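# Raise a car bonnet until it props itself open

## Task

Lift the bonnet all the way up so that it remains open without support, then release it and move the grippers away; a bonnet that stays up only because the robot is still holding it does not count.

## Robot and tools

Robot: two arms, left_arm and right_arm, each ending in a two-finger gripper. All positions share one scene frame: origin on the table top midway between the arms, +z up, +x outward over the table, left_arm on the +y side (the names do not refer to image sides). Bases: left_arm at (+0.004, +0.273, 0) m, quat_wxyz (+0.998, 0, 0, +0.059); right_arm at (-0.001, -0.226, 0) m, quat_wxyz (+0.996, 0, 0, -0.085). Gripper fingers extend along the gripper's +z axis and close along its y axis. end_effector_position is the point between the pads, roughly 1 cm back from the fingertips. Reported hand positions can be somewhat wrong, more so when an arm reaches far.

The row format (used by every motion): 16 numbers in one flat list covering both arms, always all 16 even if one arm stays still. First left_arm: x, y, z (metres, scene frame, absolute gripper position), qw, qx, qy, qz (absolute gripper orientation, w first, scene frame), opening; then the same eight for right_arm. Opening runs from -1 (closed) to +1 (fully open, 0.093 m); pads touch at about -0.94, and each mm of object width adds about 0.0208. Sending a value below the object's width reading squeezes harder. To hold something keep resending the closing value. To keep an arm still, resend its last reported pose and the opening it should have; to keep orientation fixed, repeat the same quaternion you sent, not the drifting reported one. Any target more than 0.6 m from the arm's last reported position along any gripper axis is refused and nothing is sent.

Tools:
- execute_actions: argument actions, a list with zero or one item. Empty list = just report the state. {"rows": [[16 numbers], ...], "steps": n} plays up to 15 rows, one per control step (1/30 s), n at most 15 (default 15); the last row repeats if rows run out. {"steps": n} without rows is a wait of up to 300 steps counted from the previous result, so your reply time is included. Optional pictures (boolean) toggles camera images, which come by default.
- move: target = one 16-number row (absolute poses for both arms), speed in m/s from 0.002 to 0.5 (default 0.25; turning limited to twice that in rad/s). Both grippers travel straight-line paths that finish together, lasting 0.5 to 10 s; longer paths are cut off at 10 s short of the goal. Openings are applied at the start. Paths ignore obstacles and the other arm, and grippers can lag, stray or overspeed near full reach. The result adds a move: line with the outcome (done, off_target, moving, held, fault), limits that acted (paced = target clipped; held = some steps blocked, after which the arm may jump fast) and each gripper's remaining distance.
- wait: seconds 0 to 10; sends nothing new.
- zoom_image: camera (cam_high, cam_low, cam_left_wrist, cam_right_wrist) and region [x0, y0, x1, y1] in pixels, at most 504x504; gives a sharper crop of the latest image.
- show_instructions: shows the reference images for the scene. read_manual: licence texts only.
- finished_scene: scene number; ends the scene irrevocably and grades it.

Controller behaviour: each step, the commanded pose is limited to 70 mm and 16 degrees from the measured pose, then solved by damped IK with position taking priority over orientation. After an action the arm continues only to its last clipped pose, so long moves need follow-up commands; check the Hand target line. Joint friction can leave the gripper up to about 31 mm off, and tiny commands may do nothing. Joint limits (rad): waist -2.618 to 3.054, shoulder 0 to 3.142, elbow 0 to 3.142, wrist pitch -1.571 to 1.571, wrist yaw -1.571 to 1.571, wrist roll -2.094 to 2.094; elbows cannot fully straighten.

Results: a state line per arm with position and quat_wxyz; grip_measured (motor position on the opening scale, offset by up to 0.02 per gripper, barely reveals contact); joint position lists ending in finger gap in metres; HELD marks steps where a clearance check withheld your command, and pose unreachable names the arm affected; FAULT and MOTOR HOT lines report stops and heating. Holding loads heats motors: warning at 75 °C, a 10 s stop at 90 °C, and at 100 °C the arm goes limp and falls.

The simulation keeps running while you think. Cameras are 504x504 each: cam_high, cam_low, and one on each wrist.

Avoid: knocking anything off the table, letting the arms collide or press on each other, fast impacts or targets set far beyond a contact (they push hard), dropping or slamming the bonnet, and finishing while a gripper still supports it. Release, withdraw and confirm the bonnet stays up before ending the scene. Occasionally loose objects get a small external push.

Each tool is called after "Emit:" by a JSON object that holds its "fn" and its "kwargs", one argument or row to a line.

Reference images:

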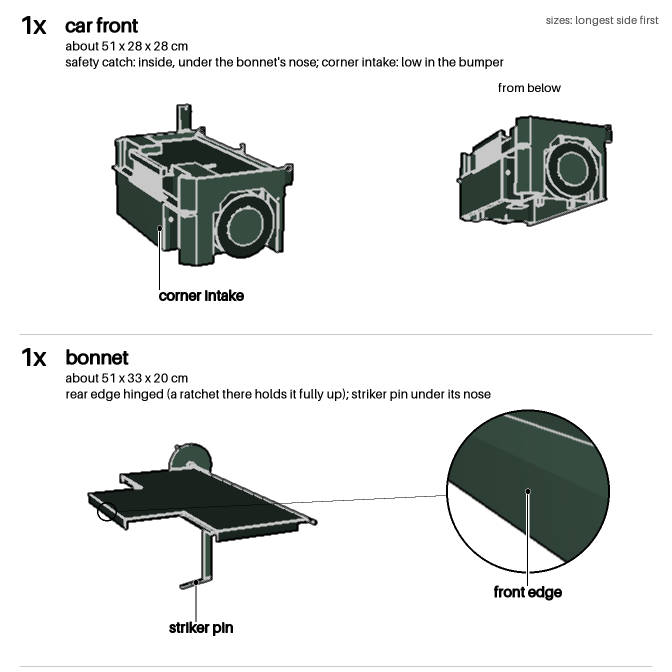

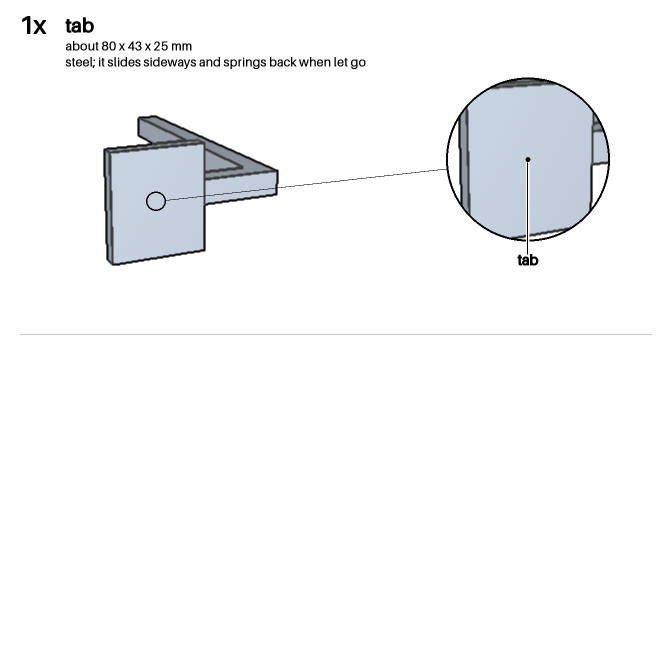

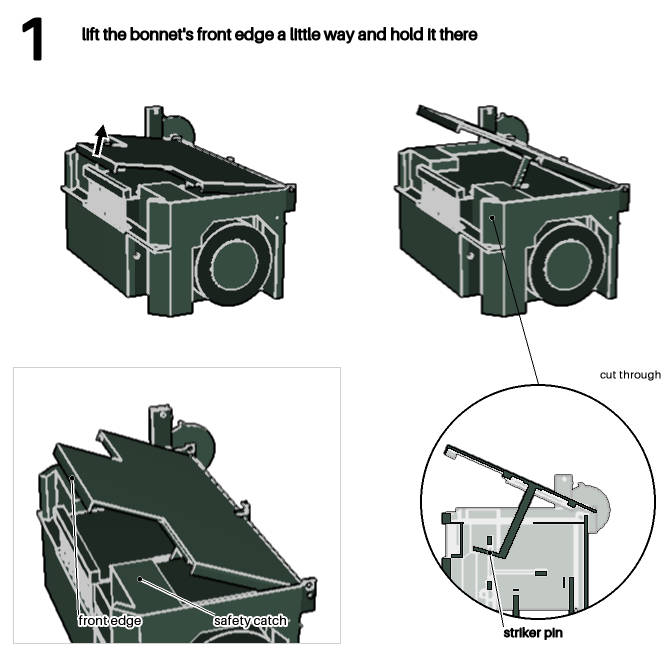

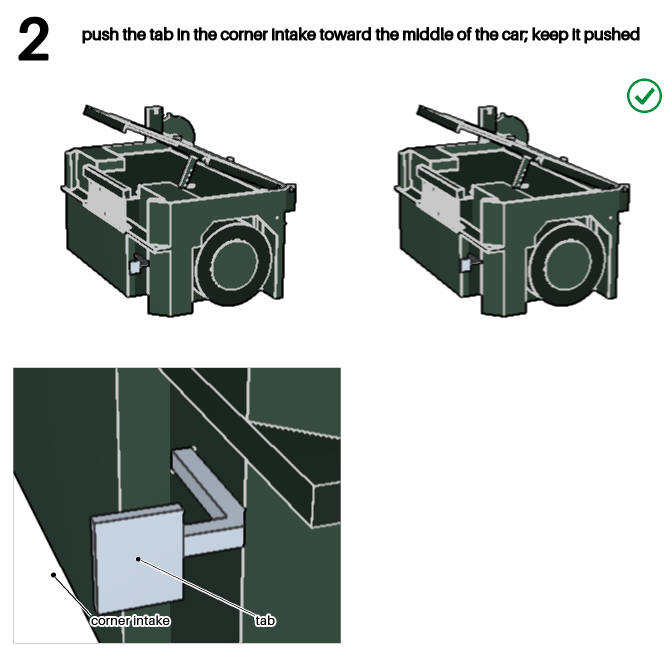

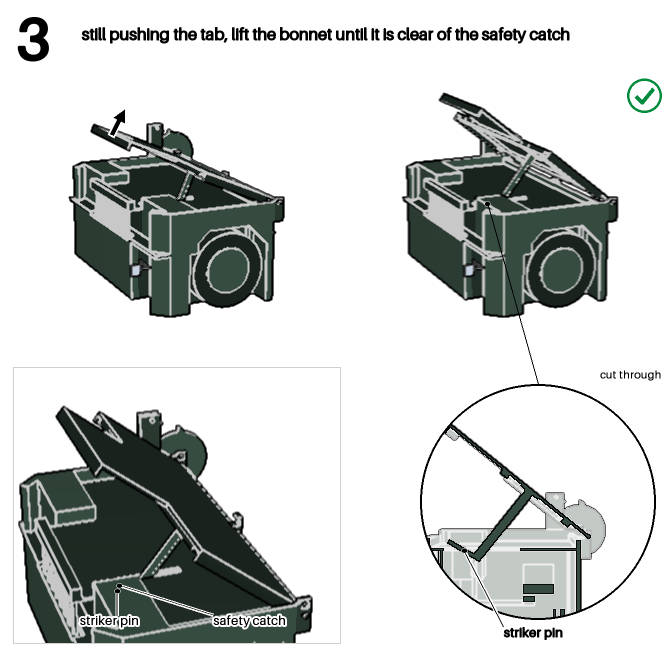

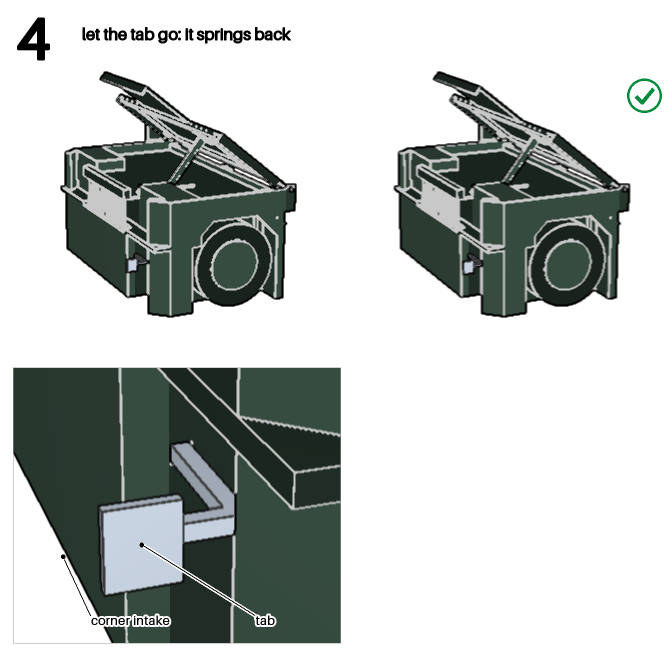

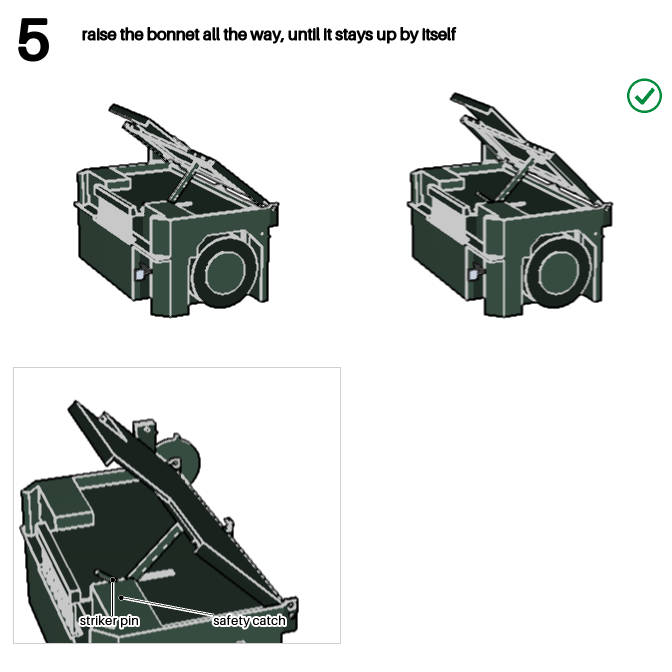

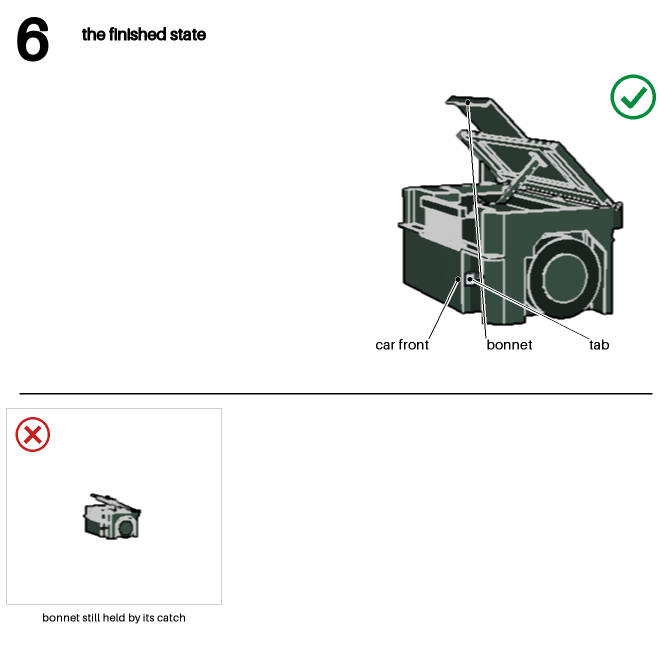

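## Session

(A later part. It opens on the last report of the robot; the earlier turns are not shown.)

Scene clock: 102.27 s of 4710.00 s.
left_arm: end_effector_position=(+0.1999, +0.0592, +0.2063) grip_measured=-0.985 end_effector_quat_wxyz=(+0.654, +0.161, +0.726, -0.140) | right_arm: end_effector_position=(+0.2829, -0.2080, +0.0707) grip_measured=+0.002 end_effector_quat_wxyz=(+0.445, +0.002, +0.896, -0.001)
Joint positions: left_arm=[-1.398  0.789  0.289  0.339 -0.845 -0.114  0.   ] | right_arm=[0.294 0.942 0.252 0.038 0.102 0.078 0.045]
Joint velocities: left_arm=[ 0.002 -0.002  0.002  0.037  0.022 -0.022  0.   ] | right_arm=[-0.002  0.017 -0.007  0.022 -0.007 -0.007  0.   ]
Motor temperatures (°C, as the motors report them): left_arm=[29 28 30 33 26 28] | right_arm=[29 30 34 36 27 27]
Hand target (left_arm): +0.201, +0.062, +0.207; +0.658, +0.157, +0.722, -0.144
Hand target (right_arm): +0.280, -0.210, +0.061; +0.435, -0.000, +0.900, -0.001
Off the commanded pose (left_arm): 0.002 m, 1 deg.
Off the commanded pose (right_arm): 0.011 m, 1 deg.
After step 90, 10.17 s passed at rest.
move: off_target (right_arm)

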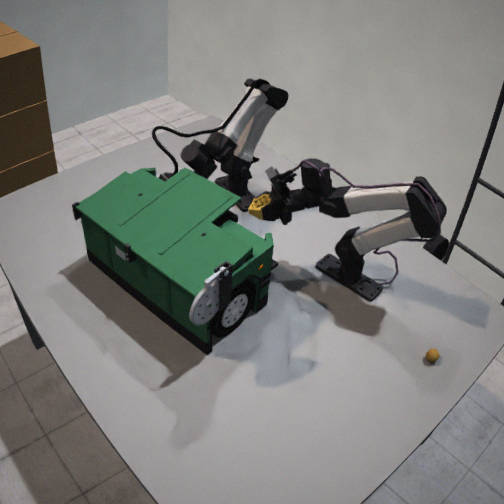

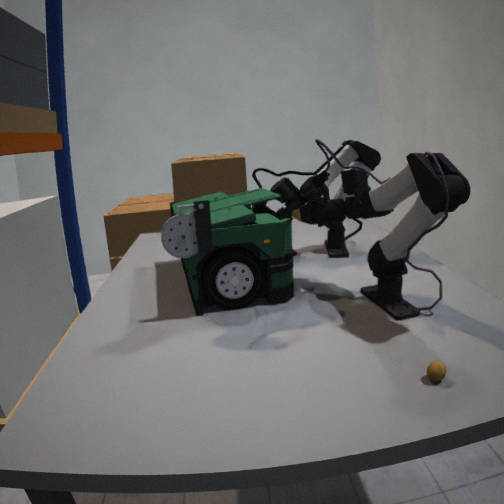

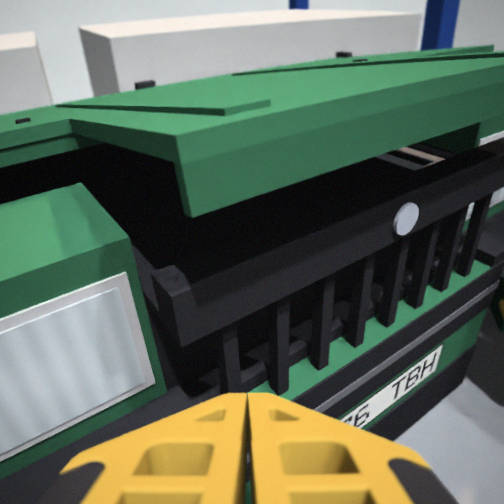

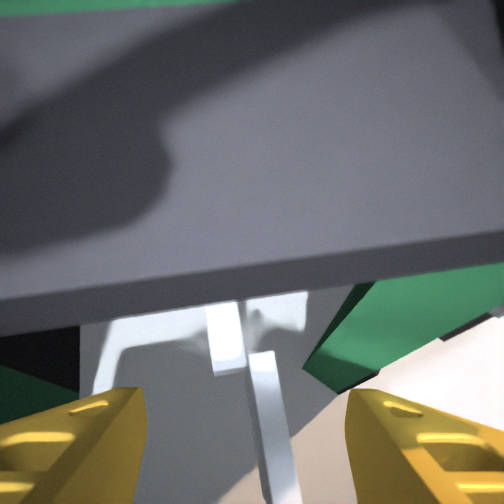

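Emit:
{"fn": "move", "kwargs": {
  "target": [0.285,0.02,0.203,0.66,0.159,0.719,-0.146,-1,0.283,-0.21,0.058,0.435,0,0.9,0,0],
  "speed": 0.05
}}

Scene clock: 110.57 s of 4710.00 s.
left_arm: end_effector_position=(+0.2499, +0.0083, +0.1811) grip_measured=-0.986 end_effector_quat_wxyz=(+0.631, +0.221, +0.723, -0.176) | right_arm: end_effector_position=(+0.2862, -0.2084, +0.0685) grip_measured=+0.002 end_effector_quat_wxyz=(+0.445, +0.003, +0.895, -0.000)
Joint positions: left_arm=[-1.149  1.195  0.354  0.682 -0.457 -0.046  0.   ] | right_arm=[0.289 0.973 0.252 0.069 0.097 0.077 0.045]
Joint velocities: left_arm=[-0.007 -0.012 -0.012  0.037  0.022 -0.081  0.   ] | right_arm=[-0.007  0.002 -0.002  0.007  0.037  0.037 -0.001]
Motor temperatures (°C, as the motors report them): left_arm=[29 28 31 34 26 28] | right_arm=[29 29 34 36 27 27]
Hand target (left_arm): +0.281, +0.023, +0.203; +0.661, +0.161, +0.718, -0.144
Hand target (right_arm): +0.283, -0.210, +0.058; +0.435, +0.001, +0.900, -0.000
Off the commanded pose (left_arm): 0.043 m, 9 deg.
Off the commanded pose (right_arm): 0.011 m, 1 deg.
After step 90, 3.13 s passed at rest.
move: off_target (left_arm, right_arm)

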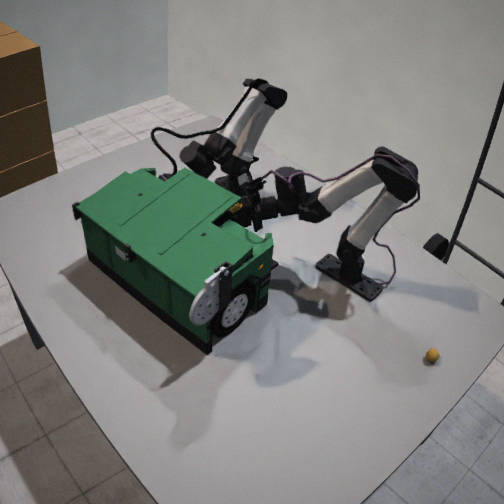

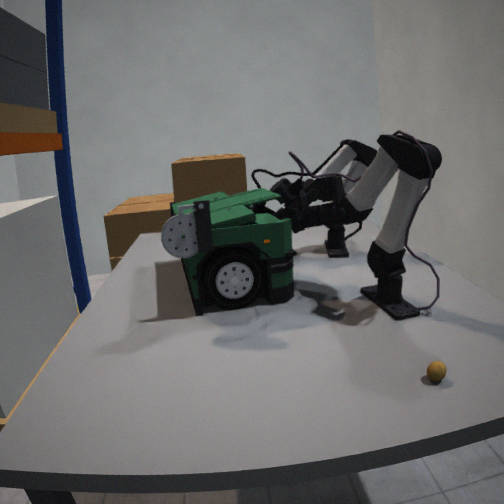

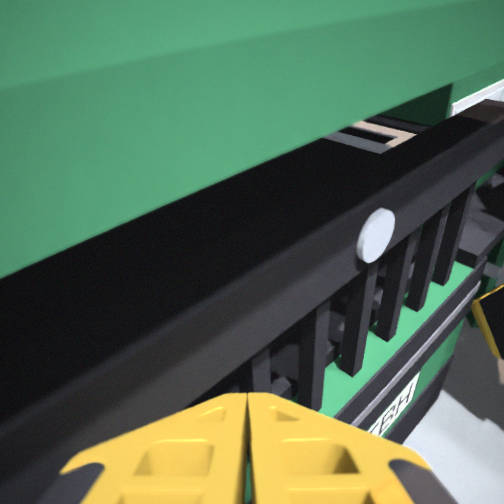

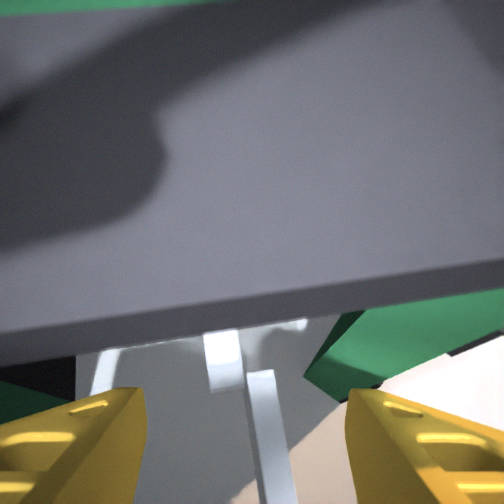

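Emit:
{"fn": "move", "kwargs": {
  "target": [0.22,0.03,0.22,0.66,0.159,0.719,-0.146,-1,0.283,-0.21,0.058,0.435,0,0.9,0,0],
  "speed": 0.06
}}

Scene clock: 116.50 s of 4710.00 s.
left_arm: end_effector_position=(+0.2204, +0.0326, +0.2034) grip_measured=-0.986 end_effector_quat_wxyz=(+0.650, +0.174, +0.728, -0.132) | right_arm: end_effector_position=(+0.2863, -0.2083, +0.0687) grip_measured=+0.002 end_effector_quat_wxyz=(+0.445, +0.002, +0.895, -0.000)
Joint positions: left_arm=[-1.328  1.     0.353  0.479 -0.768 -0.083  0.   ] | right_arm=[0.289 0.973 0.252 0.07  0.097 0.076 0.045]
Joint velocities: left_arm=[ 0.002  0.002  0.012  0.037 -0.022  0.022  0.   ] | right_arm=[ 0.002  0.007  0.007  0.022 -0.007  0.007 -0.001]
Motor temperatures (°C, as the motors report them): left_arm=[29 28 32 36 26 28] | right_arm=[29 29 34 37 27 27]
Hand target (left_arm): +0.219, +0.031, +0.220; +0.659, +0.158, +0.720, -0.148
Hand target (right_arm): +0.283, -0.210, +0.058; +0.435, +0.000, +0.900, -0.000
Off the commanded pose (left_arm): 0.017 m, 3 deg.
Off the commanded pose (right_arm): 0.011 m, 1 deg.
After step 90, 1.20 s passed at rest.
move: off_target (left_arm, right_arm)

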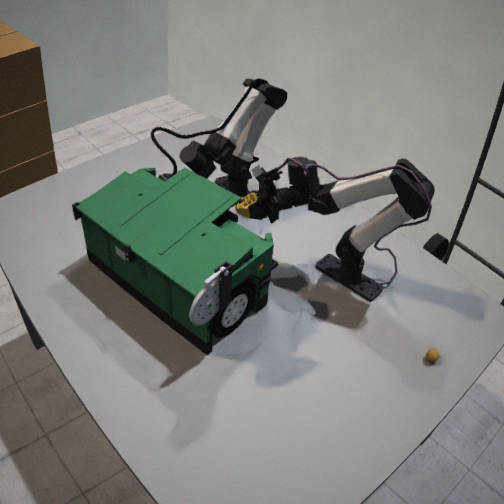

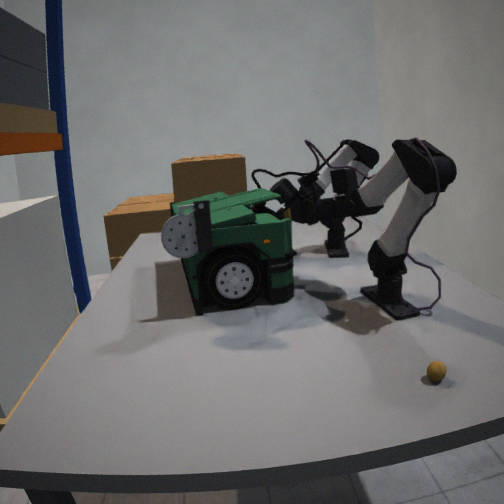

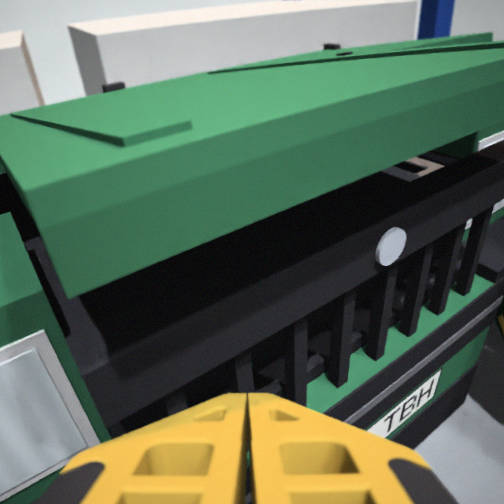

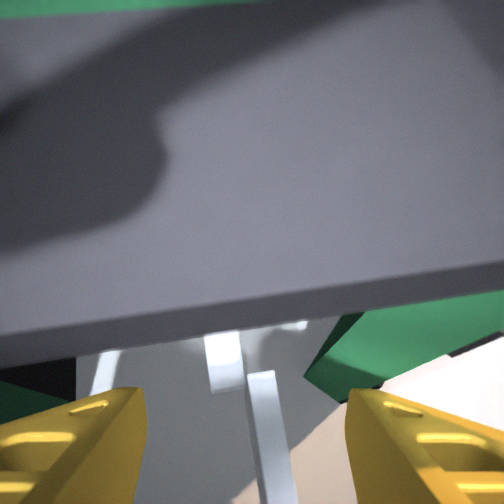

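Emit:
{"fn": "move", "kwargs": {
  "target": [0.255,0.02,0.228,0.66,0.159,0.719,-0.146,-1,0.283,-0.21,0.058,0.435,0,0.9,0,0],
  "speed": 0.04
}}

Scene clock: 120.87 s of 4710.00 s.
left_arm: end_effector_position=(+0.2462, +0.0220, +0.2139) grip_measured=-0.986 end_effector_quat_wxyz=(+0.648, +0.176, +0.727, -0.143) | right_arm: end_effector_position=(+0.2863, -0.2083, +0.0687) grip_measured=+0.002 end_effector_quat_wxyz=(+0.445, +0.002, +0.895, +0.000)
Joint positions: left_arm=[-1.214  1.082  0.427  0.505 -0.636 -0.068  0.   ] | right_arm=[0.289 0.973 0.252 0.07  0.097 0.076 0.045]
Joint velocities: left_arm=[-0.002 -0.002 -0.007 -0.007 -0.007  0.022  0.   ] | right_arm=[ 0.012  0.012 -0.027 -0.007  0.022 -0.022  0.   ]
Motor temperatures (°C, as the motors report them): left_arm=[29 28 33 36 26 28] | right_arm=[29 29 34 37 27 27]
Hand target (left_arm): +0.254, +0.021, +0.228; +0.661, +0.160, +0.719, -0.145
Hand target (right_arm): +0.283, -0.210, +0.058; +0.435, +0.000, +0.900, -0.000
Off the commanded pose (left_arm): 0.017 m, 3 deg.
Off the commanded pose (right_arm): 0.011 m, 1 deg.
move: off_target (left_arm, right_arm)

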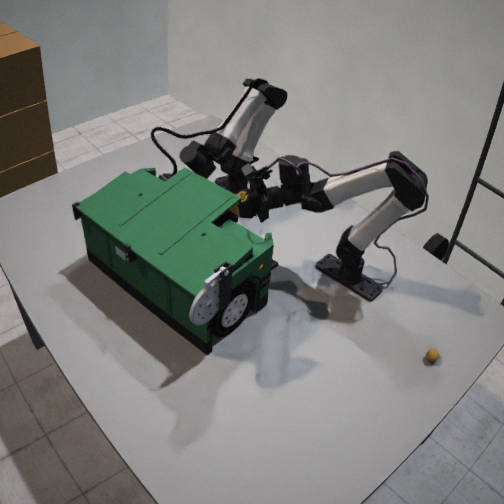

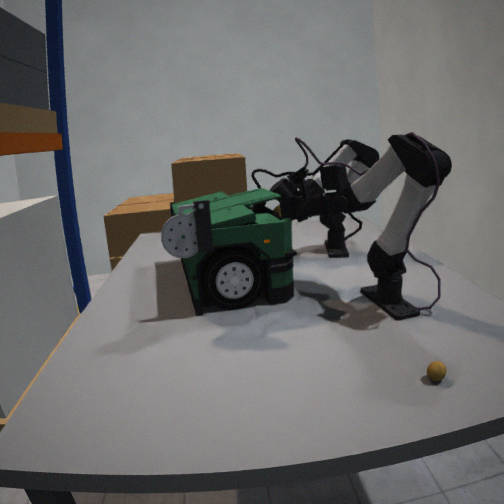

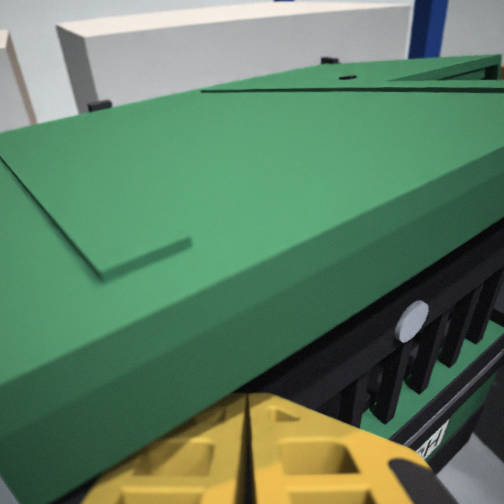

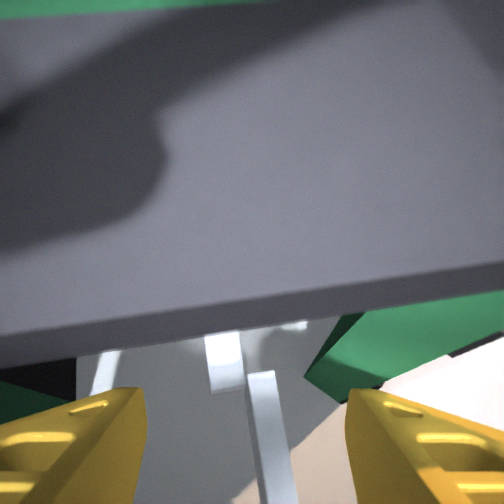

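Emit:
{"fn": "move", "kwargs": {
  "target": [0.25,0.02,0.2,0.66,0.159,0.719,-0.146,-1,0.283,-0.21,0.058,0.435,0,0.9,0,0],
  "speed": 0.04
}}

Scene clock: 125.90 s of 4710.00 s.
left_arm: end_effector_position=(+0.2471, +0.0154, +0.2107) grip_measured=-0.986 end_effector_quat_wxyz=(+0.662, +0.163, +0.713, -0.164) | right_arm: end_effector_position=(+0.2864, -0.2083, +0.0687) grip_measured=+0.002 end_effector_quat_wxyz=(+0.446, +0.002, +0.895, +0.000)
Joint positions: left_arm=[-1.219  1.15   0.387  0.678 -0.632 -0.068  0.   ] | right_arm=[0.289 0.973 0.252 0.07  0.097 0.076 0.045]
Joint velocities: left_arm=[-0.017  0.007 -0.002  0.007  0.022  0.022  0.   ] | right_arm=[ 0.002 -0.007 -0.017  0.037 -0.007  0.022 -0.   ]
Motor temperatures (°C, as the motors report them): left_arm=[29 28 34 37 26 28] | right_arm=[29 29 34 37 27 27]
Hand target (left_arm): +0.250, +0.020, +0.200; +0.660, +0.159, +0.719, -0.146
Hand target (right_arm): +0.283, -0.210, +0.058; +0.435, +0.000, +0.900, -0.000
Off the commanded pose (left_arm): 0.012 m, 2 deg.
Off the commanded pose (right_arm): 0.011 m, 1 deg.
After step 90, 1.17 s passed at rest.
move: off_target (left_arm, right_arm)

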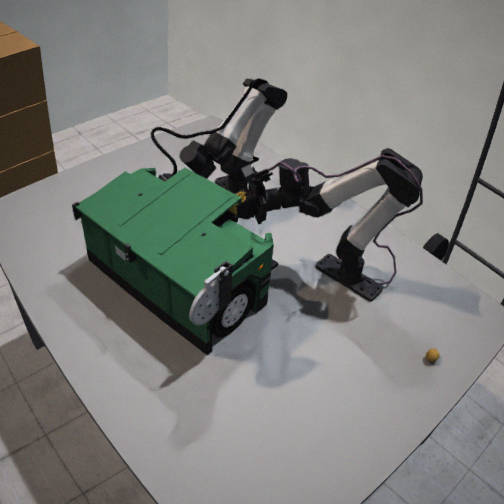

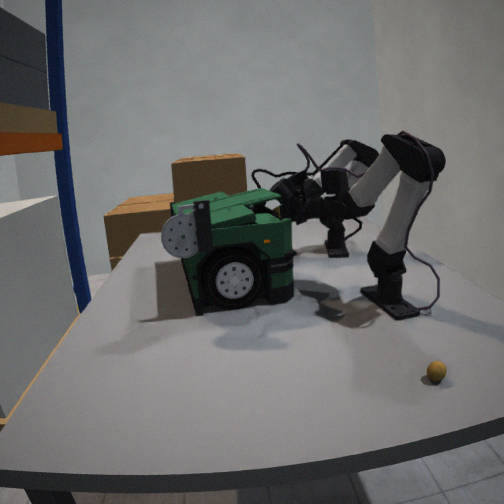

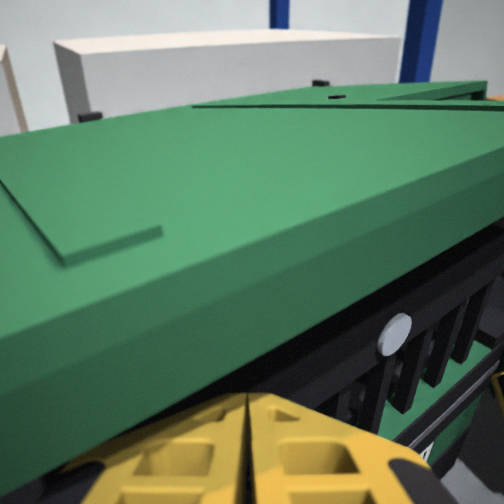

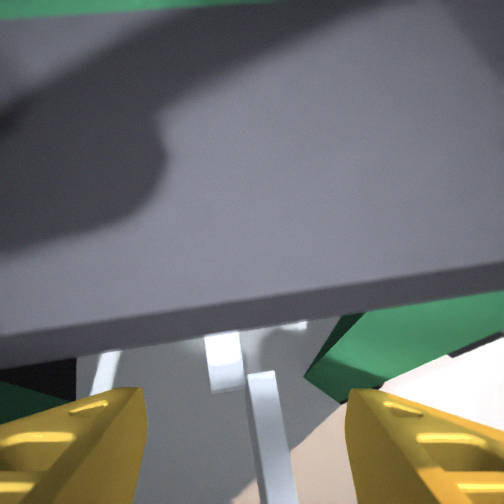

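Emit:
{"fn": "move", "kwargs": {
  "target": [0.285,0.01,0.198,0.66,0.159,0.719,-0.146,-1,0.283,-0.21,0.058,0.435,0,0.9,0,0],
  "speed": 0.03
}}

Scene clock: 129.63 s of 4710.00 s.
left_arm: end_effector_position=(+0.2520, -0.0067, +0.2011) grip_measured=-0.986 end_effector_quat_wxyz=(+0.654, +0.204, +0.699, -0.204) | right_arm: end_effector_position=(+0.2864, -0.2083, +0.0687) grip_measured=+0.002 end_effector_quat_wxyz=(+0.446, +0.002, +0.895, +0.000)
Joint positions: left_arm=[-1.167  1.253  0.386  0.799 -0.461 -0.05   0.   ] | right_arm=[0.289 0.973 0.252 0.07  0.097 0.076 0.045]
Joint velocities: left_arm=[ 0.002 -0.002  0.002  0.037 -0.007 -0.051  0.   ] | right_arm=[ 0.012 -0.002 -0.002  0.037  0.022  0.007 -0.001]
Motor temperatures (°C, as the motors report them): left_arm=[29 28 34 37 26 28] | right_arm=[29 29 34 37 27 27]
Hand target (left_arm): +0.281, +0.012, +0.198; +0.661, +0.161, +0.718, -0.146
Hand target (right_arm): +0.283, -0.210, +0.058; +0.435, +0.000, +0.900, -0.000
Off the commanded pose (left_arm): 0.037 m, 9 deg.
Off the commanded pose (right_arm): 0.011 m, 1 deg.
move: off_target (left_arm, right_arm)

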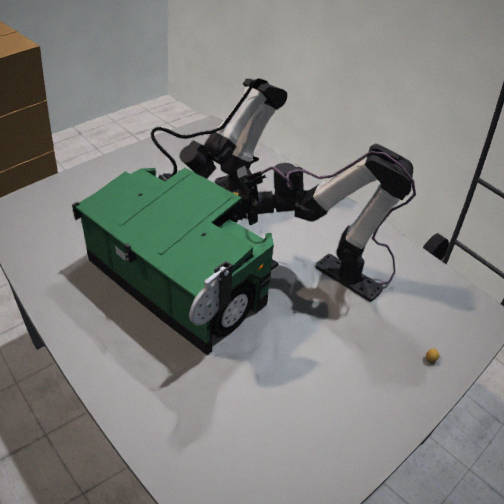

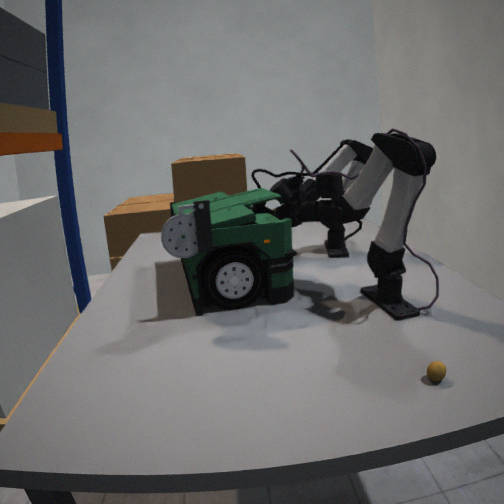

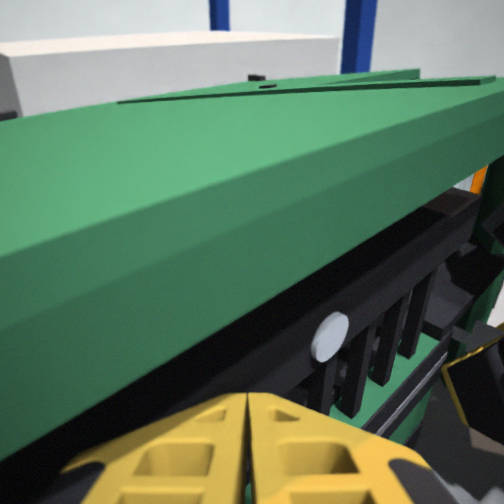

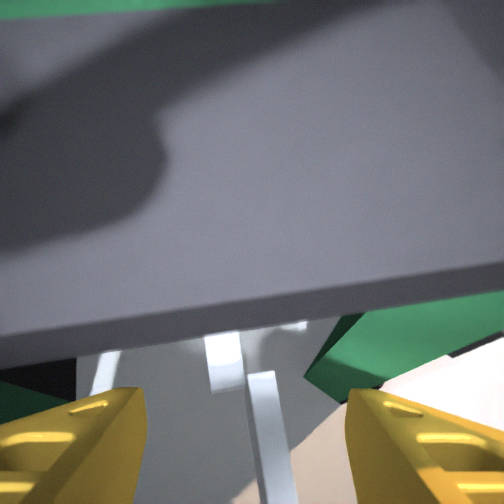

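Emit:
{"fn": "move", "kwargs": {
  "target": [0.235,0.02,0.225,0.69,0.153,0.69,-0.153,-1,0.283,-0.21,0.058,0.435,0,0.9,0,0],
  "speed": 0.04
}}

Scene clock: 136.83 s of 4710.00 s.
left_arm: end_effector_position=(+0.2376, +0.0163, +0.2240) grip_measured=-0.986 end_effector_quat_wxyz=(+0.687, +0.154, +0.693, -0.157) | right_arm: end_effector_position=(+0.2864, -0.2083, +0.0687) grip_measured=+0.002 end_effector_quat_wxyz=(+0.446, +0.002, +0.895, +0.000)
Joint positions: left_arm=[-1.276  1.141  0.372  0.758 -0.714 -0.013  0.   ] | right_arm=[0.289 0.973 0.252 0.07  0.097 0.076 0.045]
Joint velocities: left_arm=[-0.002  0.002 -0.007  0.037 -0.051 -0.037  0.   ] | right_arm=[-0.002 -0.017 -0.002  0.022  0.037 -0.022  0.   ]
Motor temperatures (°C, as the motors report them): left_arm=[29 28 34 37 26 28] | right_arm=[29 29 34 38 27 27]
Hand target (left_arm): +0.234, +0.021, +0.224; +0.690, +0.152, +0.691, -0.154
Hand target (right_arm): +0.283, -0.210, +0.058; +0.435, +0.000, +0.900, -0.000
Off the commanded pose (left_arm): 0.005 m, 1 deg.
Off the commanded pose (right_arm): 0.011 m, 1 deg.
After step 90, 1.90 s passed at rest.
move: off_target (right_arm)

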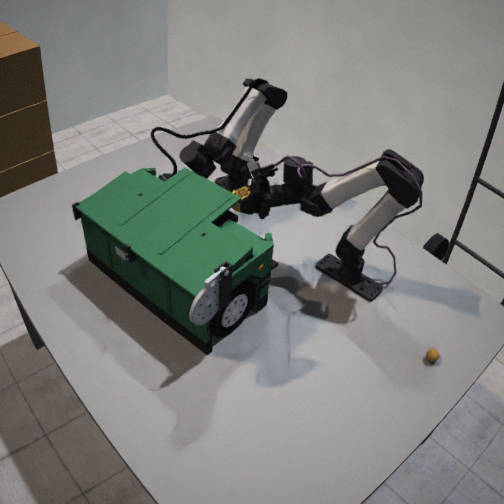

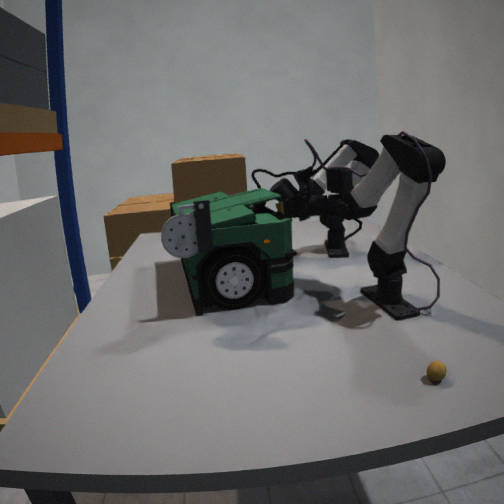

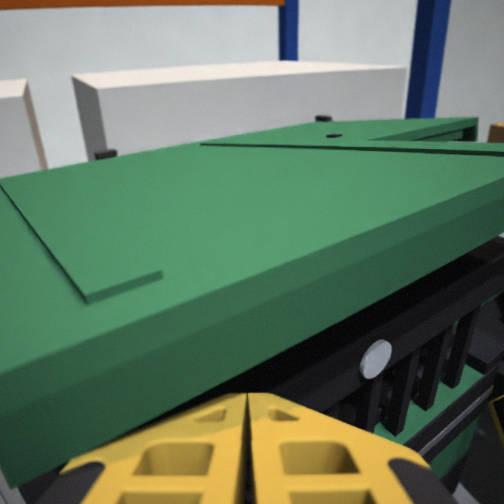

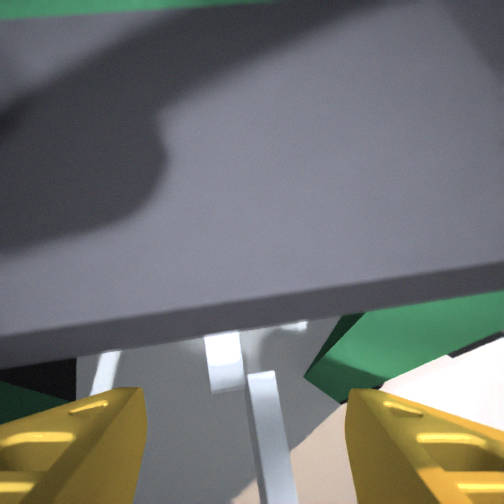

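Emit:
{"fn": "zoom_image", "kwargs": {
  "camera": "cam_low",
  "region": [220,160,340,260]
}}

Region (220, 160, 340, 260) of cam_low's 504x504 image, scaled by 4.200, with more detail than that image has.

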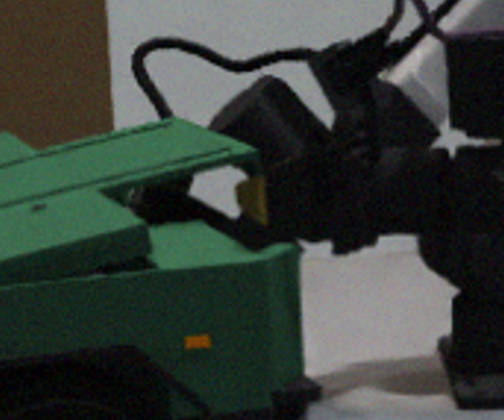

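Emit:
{"fn": "move", "kwargs": {
  "target": [0.28,0.005,0.218,0.69,0.153,0.69,-0.153,-1,0.283,-0.21,0.058,0.435,0,0.9,0,0],
  "speed": 0.03
}}

Scene clock: 143.60 s of 4710.00 s.
left_arm: end_effector_position=(+0.2523, -0.0091, +0.2092) grip_measured=-0.986 end_effector_quat_wxyz=(+0.674, +0.200, +0.684, -0.194) | right_arm: end_effector_position=(+0.2864, -0.2083, +0.0687) grip_measured=+0.002 end_effector_quat_wxyz=(+0.446, +0.002, +0.895, +0.000)
Joint positions: left_arm=[-1.186  1.283  0.389  0.876 -0.503 -0.005  0.   ] | right_arm=[0.289 0.973 0.252 0.07  0.097 0.076 0.045]
Joint velocities: left_arm=[-0.002  0.002 -0.012 -0.081  0.051 -0.007  0.   ] | right_arm=[-0.007 -0.007  0.002  0.095 -0.022 -0.051  0.001]
Motor temperatures (°C, as the motors report them): left_arm=[29 29 34 37 26 28] | right_arm=[29 29 34 38 27 27]
Hand target (left_arm): +0.277, +0.007, +0.218; +0.691, +0.155, +0.690, -0.153
Hand target (right_arm): +0.283, -0.210, +0.058; +0.435, +0.000, +0.900, -0.000
Off the commanded pose (left_arm): 0.032 m, 7 deg.
Off the commanded pose (right_arm): 0.011 m, 1 deg.
After step 90, 2.00 s passed at rest.
move: off_target (left_arm, right_arm)

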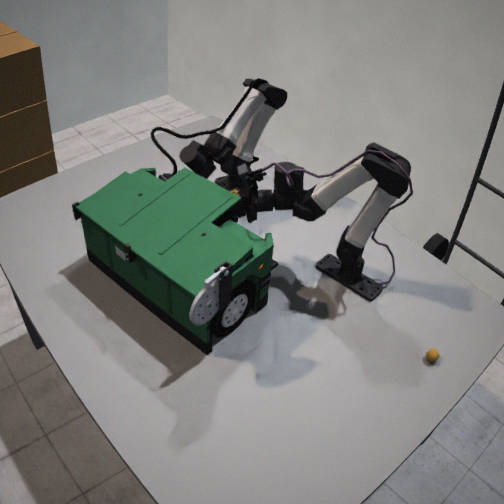

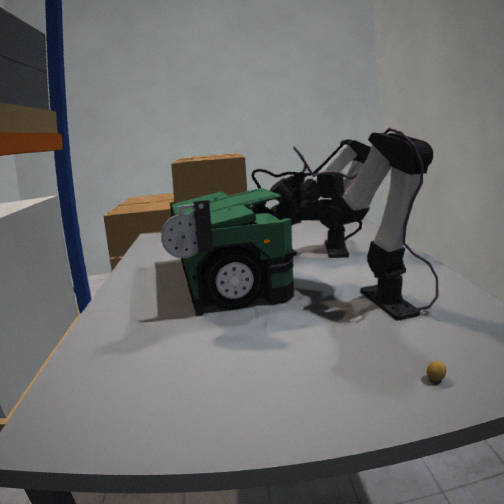

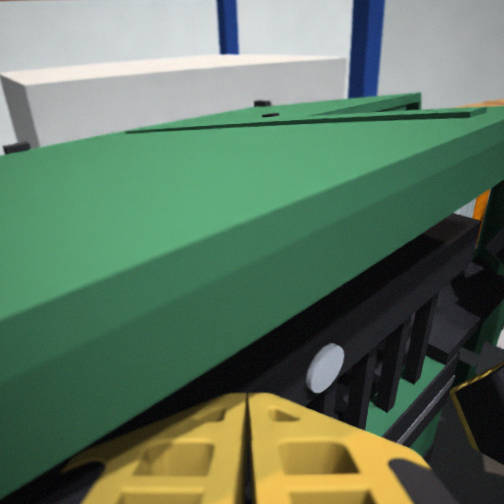

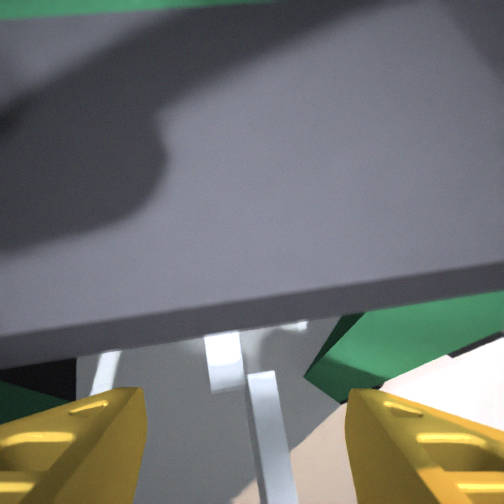

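Emit:
{"fn": "move", "kwargs": {
  "target": [0.258,0.0,0.25,0.69,0.153,0.69,-0.153,-1,0.283,-0.21,0.058,0.435,0,0.9,0,0],
  "speed": 0.03
}}

Scene clock: 156.00 s of 4710.00 s.
left_arm: end_effector_position=(+0.2507, -0.0064, +0.2155) grip_measured=-0.986 end_effector_quat_wxyz=(+0.660, +0.201, +0.709, -0.148) | right_arm: end_effector_position=(+0.2864, -0.2083, +0.0687) grip_measured=+0.002 end_effector_quat_wxyz=(+0.446, +0.002, +0.895, +0.000)
Joint positions: left_arm=[-1.23   1.221  0.467  0.649 -0.612 -0.005  0.   ] | right_arm=[0.289 0.973 0.252 0.07  0.097 0.076 0.045]
Joint velocities: left_arm=[-0.022 -0.007 -0.002 -0.051  0.066  0.022  0.   ] | right_arm=[ 0.007 -0.002  0.012  0.066 -0.022 -0.139  0.002]
Motor temperatures (°C, as the motors report them): left_arm=[29 29 36 38 27 28] | right_arm=[29 29 34 39 27 27]
Hand target (left_arm): +0.257, +0.001, +0.249; +0.689, +0.153, +0.691, -0.155
Hand target (right_arm): +0.283, -0.210, +0.058; +0.435, +0.000, +0.900, -0.000
Off the commanded pose (left_arm): 0.036 m, 7 deg.
Off the commanded pose (right_arm): 0.011 m, 1 deg.
After step 90, 6.97 s passed at rest.
move: off_target (left_arm, right_arm)

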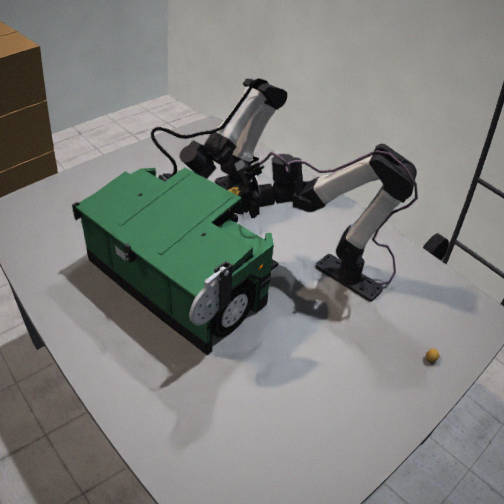

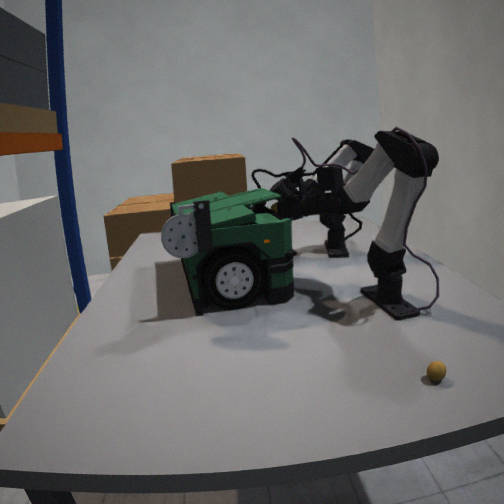

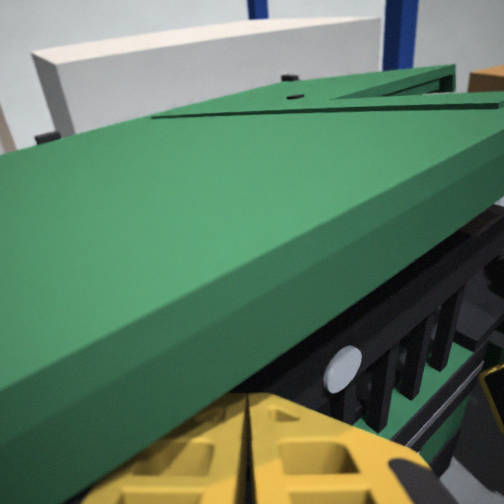

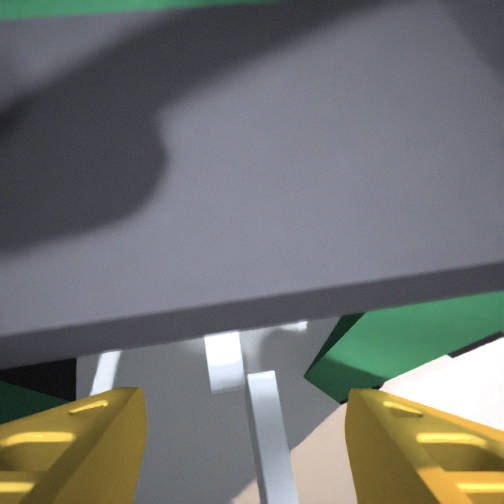

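Emit:
{"fn": "move", "kwargs": {
  "target": [0.265,0.0,0.29,0.69,0.153,0.69,-0.153,-1,0.283,-0.21,0.058,0.435,0,0.9,0,0],
  "speed": 0.03
}}

Scene clock: 161.67 s of 4710.00 s.
left_arm: end_effector_position=(+0.2484, -0.0025, +0.2130) grip_measured=-0.986 end_effector_quat_wxyz=(+0.618, +0.241, +0.740, -0.112) | right_arm: end_effector_position=(+0.2864, -0.2083, +0.0687) grip_measured=+0.002 end_effector_quat_wxyz=(+0.446, +0.002, +0.895, +0.000)
Joint positions: left_arm=[-1.224  1.153  0.559  0.337 -0.595 -0.011  0.   ] | right_arm=[0.289 0.973 0.252 0.07  0.097 0.076 0.045]
Joint velocities: left_arm=[-0.002 -0.037  0.002 -0.007  0.051 -0.007  0.   ] | right_arm=[ 0.002  0.032 -0.007  0.037 -0.037 -0.022 -0.   ]
Motor temperatures (°C, as the motors report them): left_arm=[29 29 37 40 27 28] | right_arm=[29 29 35 39 27 27]
Hand target (left_arm): +0.259, +0.008, +0.287; +0.687, +0.153, +0.693, -0.154
Hand target (right_arm): +0.283, -0.210, +0.058; +0.435, +0.000, +0.900, -0.000
Off the commanded pose (left_arm): 0.079 m, 15 deg.
Off the commanded pose (right_arm): 0.011 m, 1 deg.
move: off_target (left_arm, right_arm)

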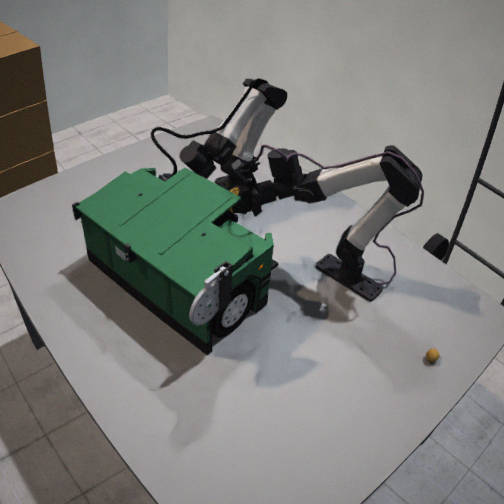

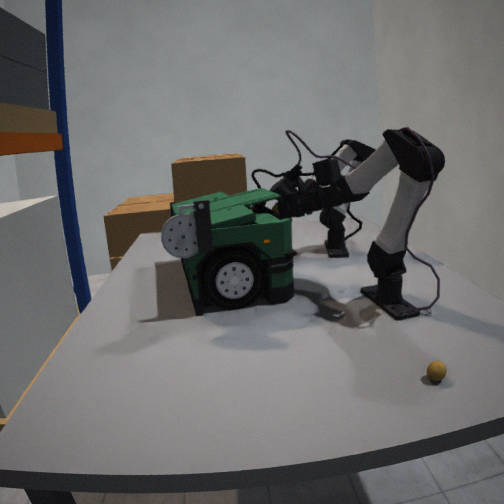

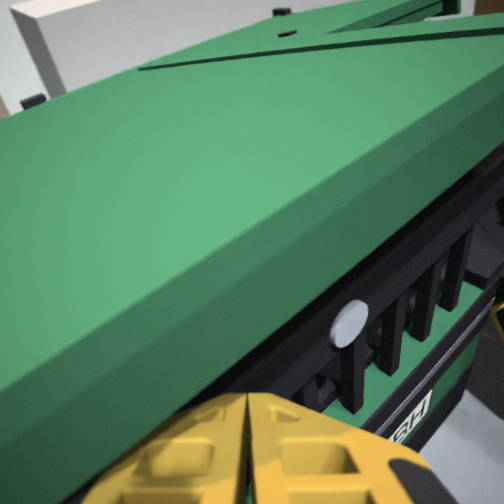

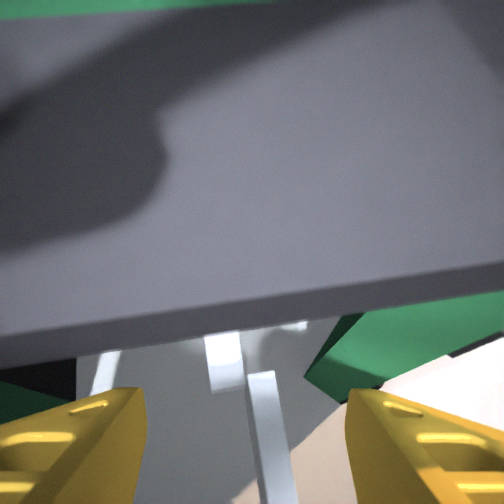

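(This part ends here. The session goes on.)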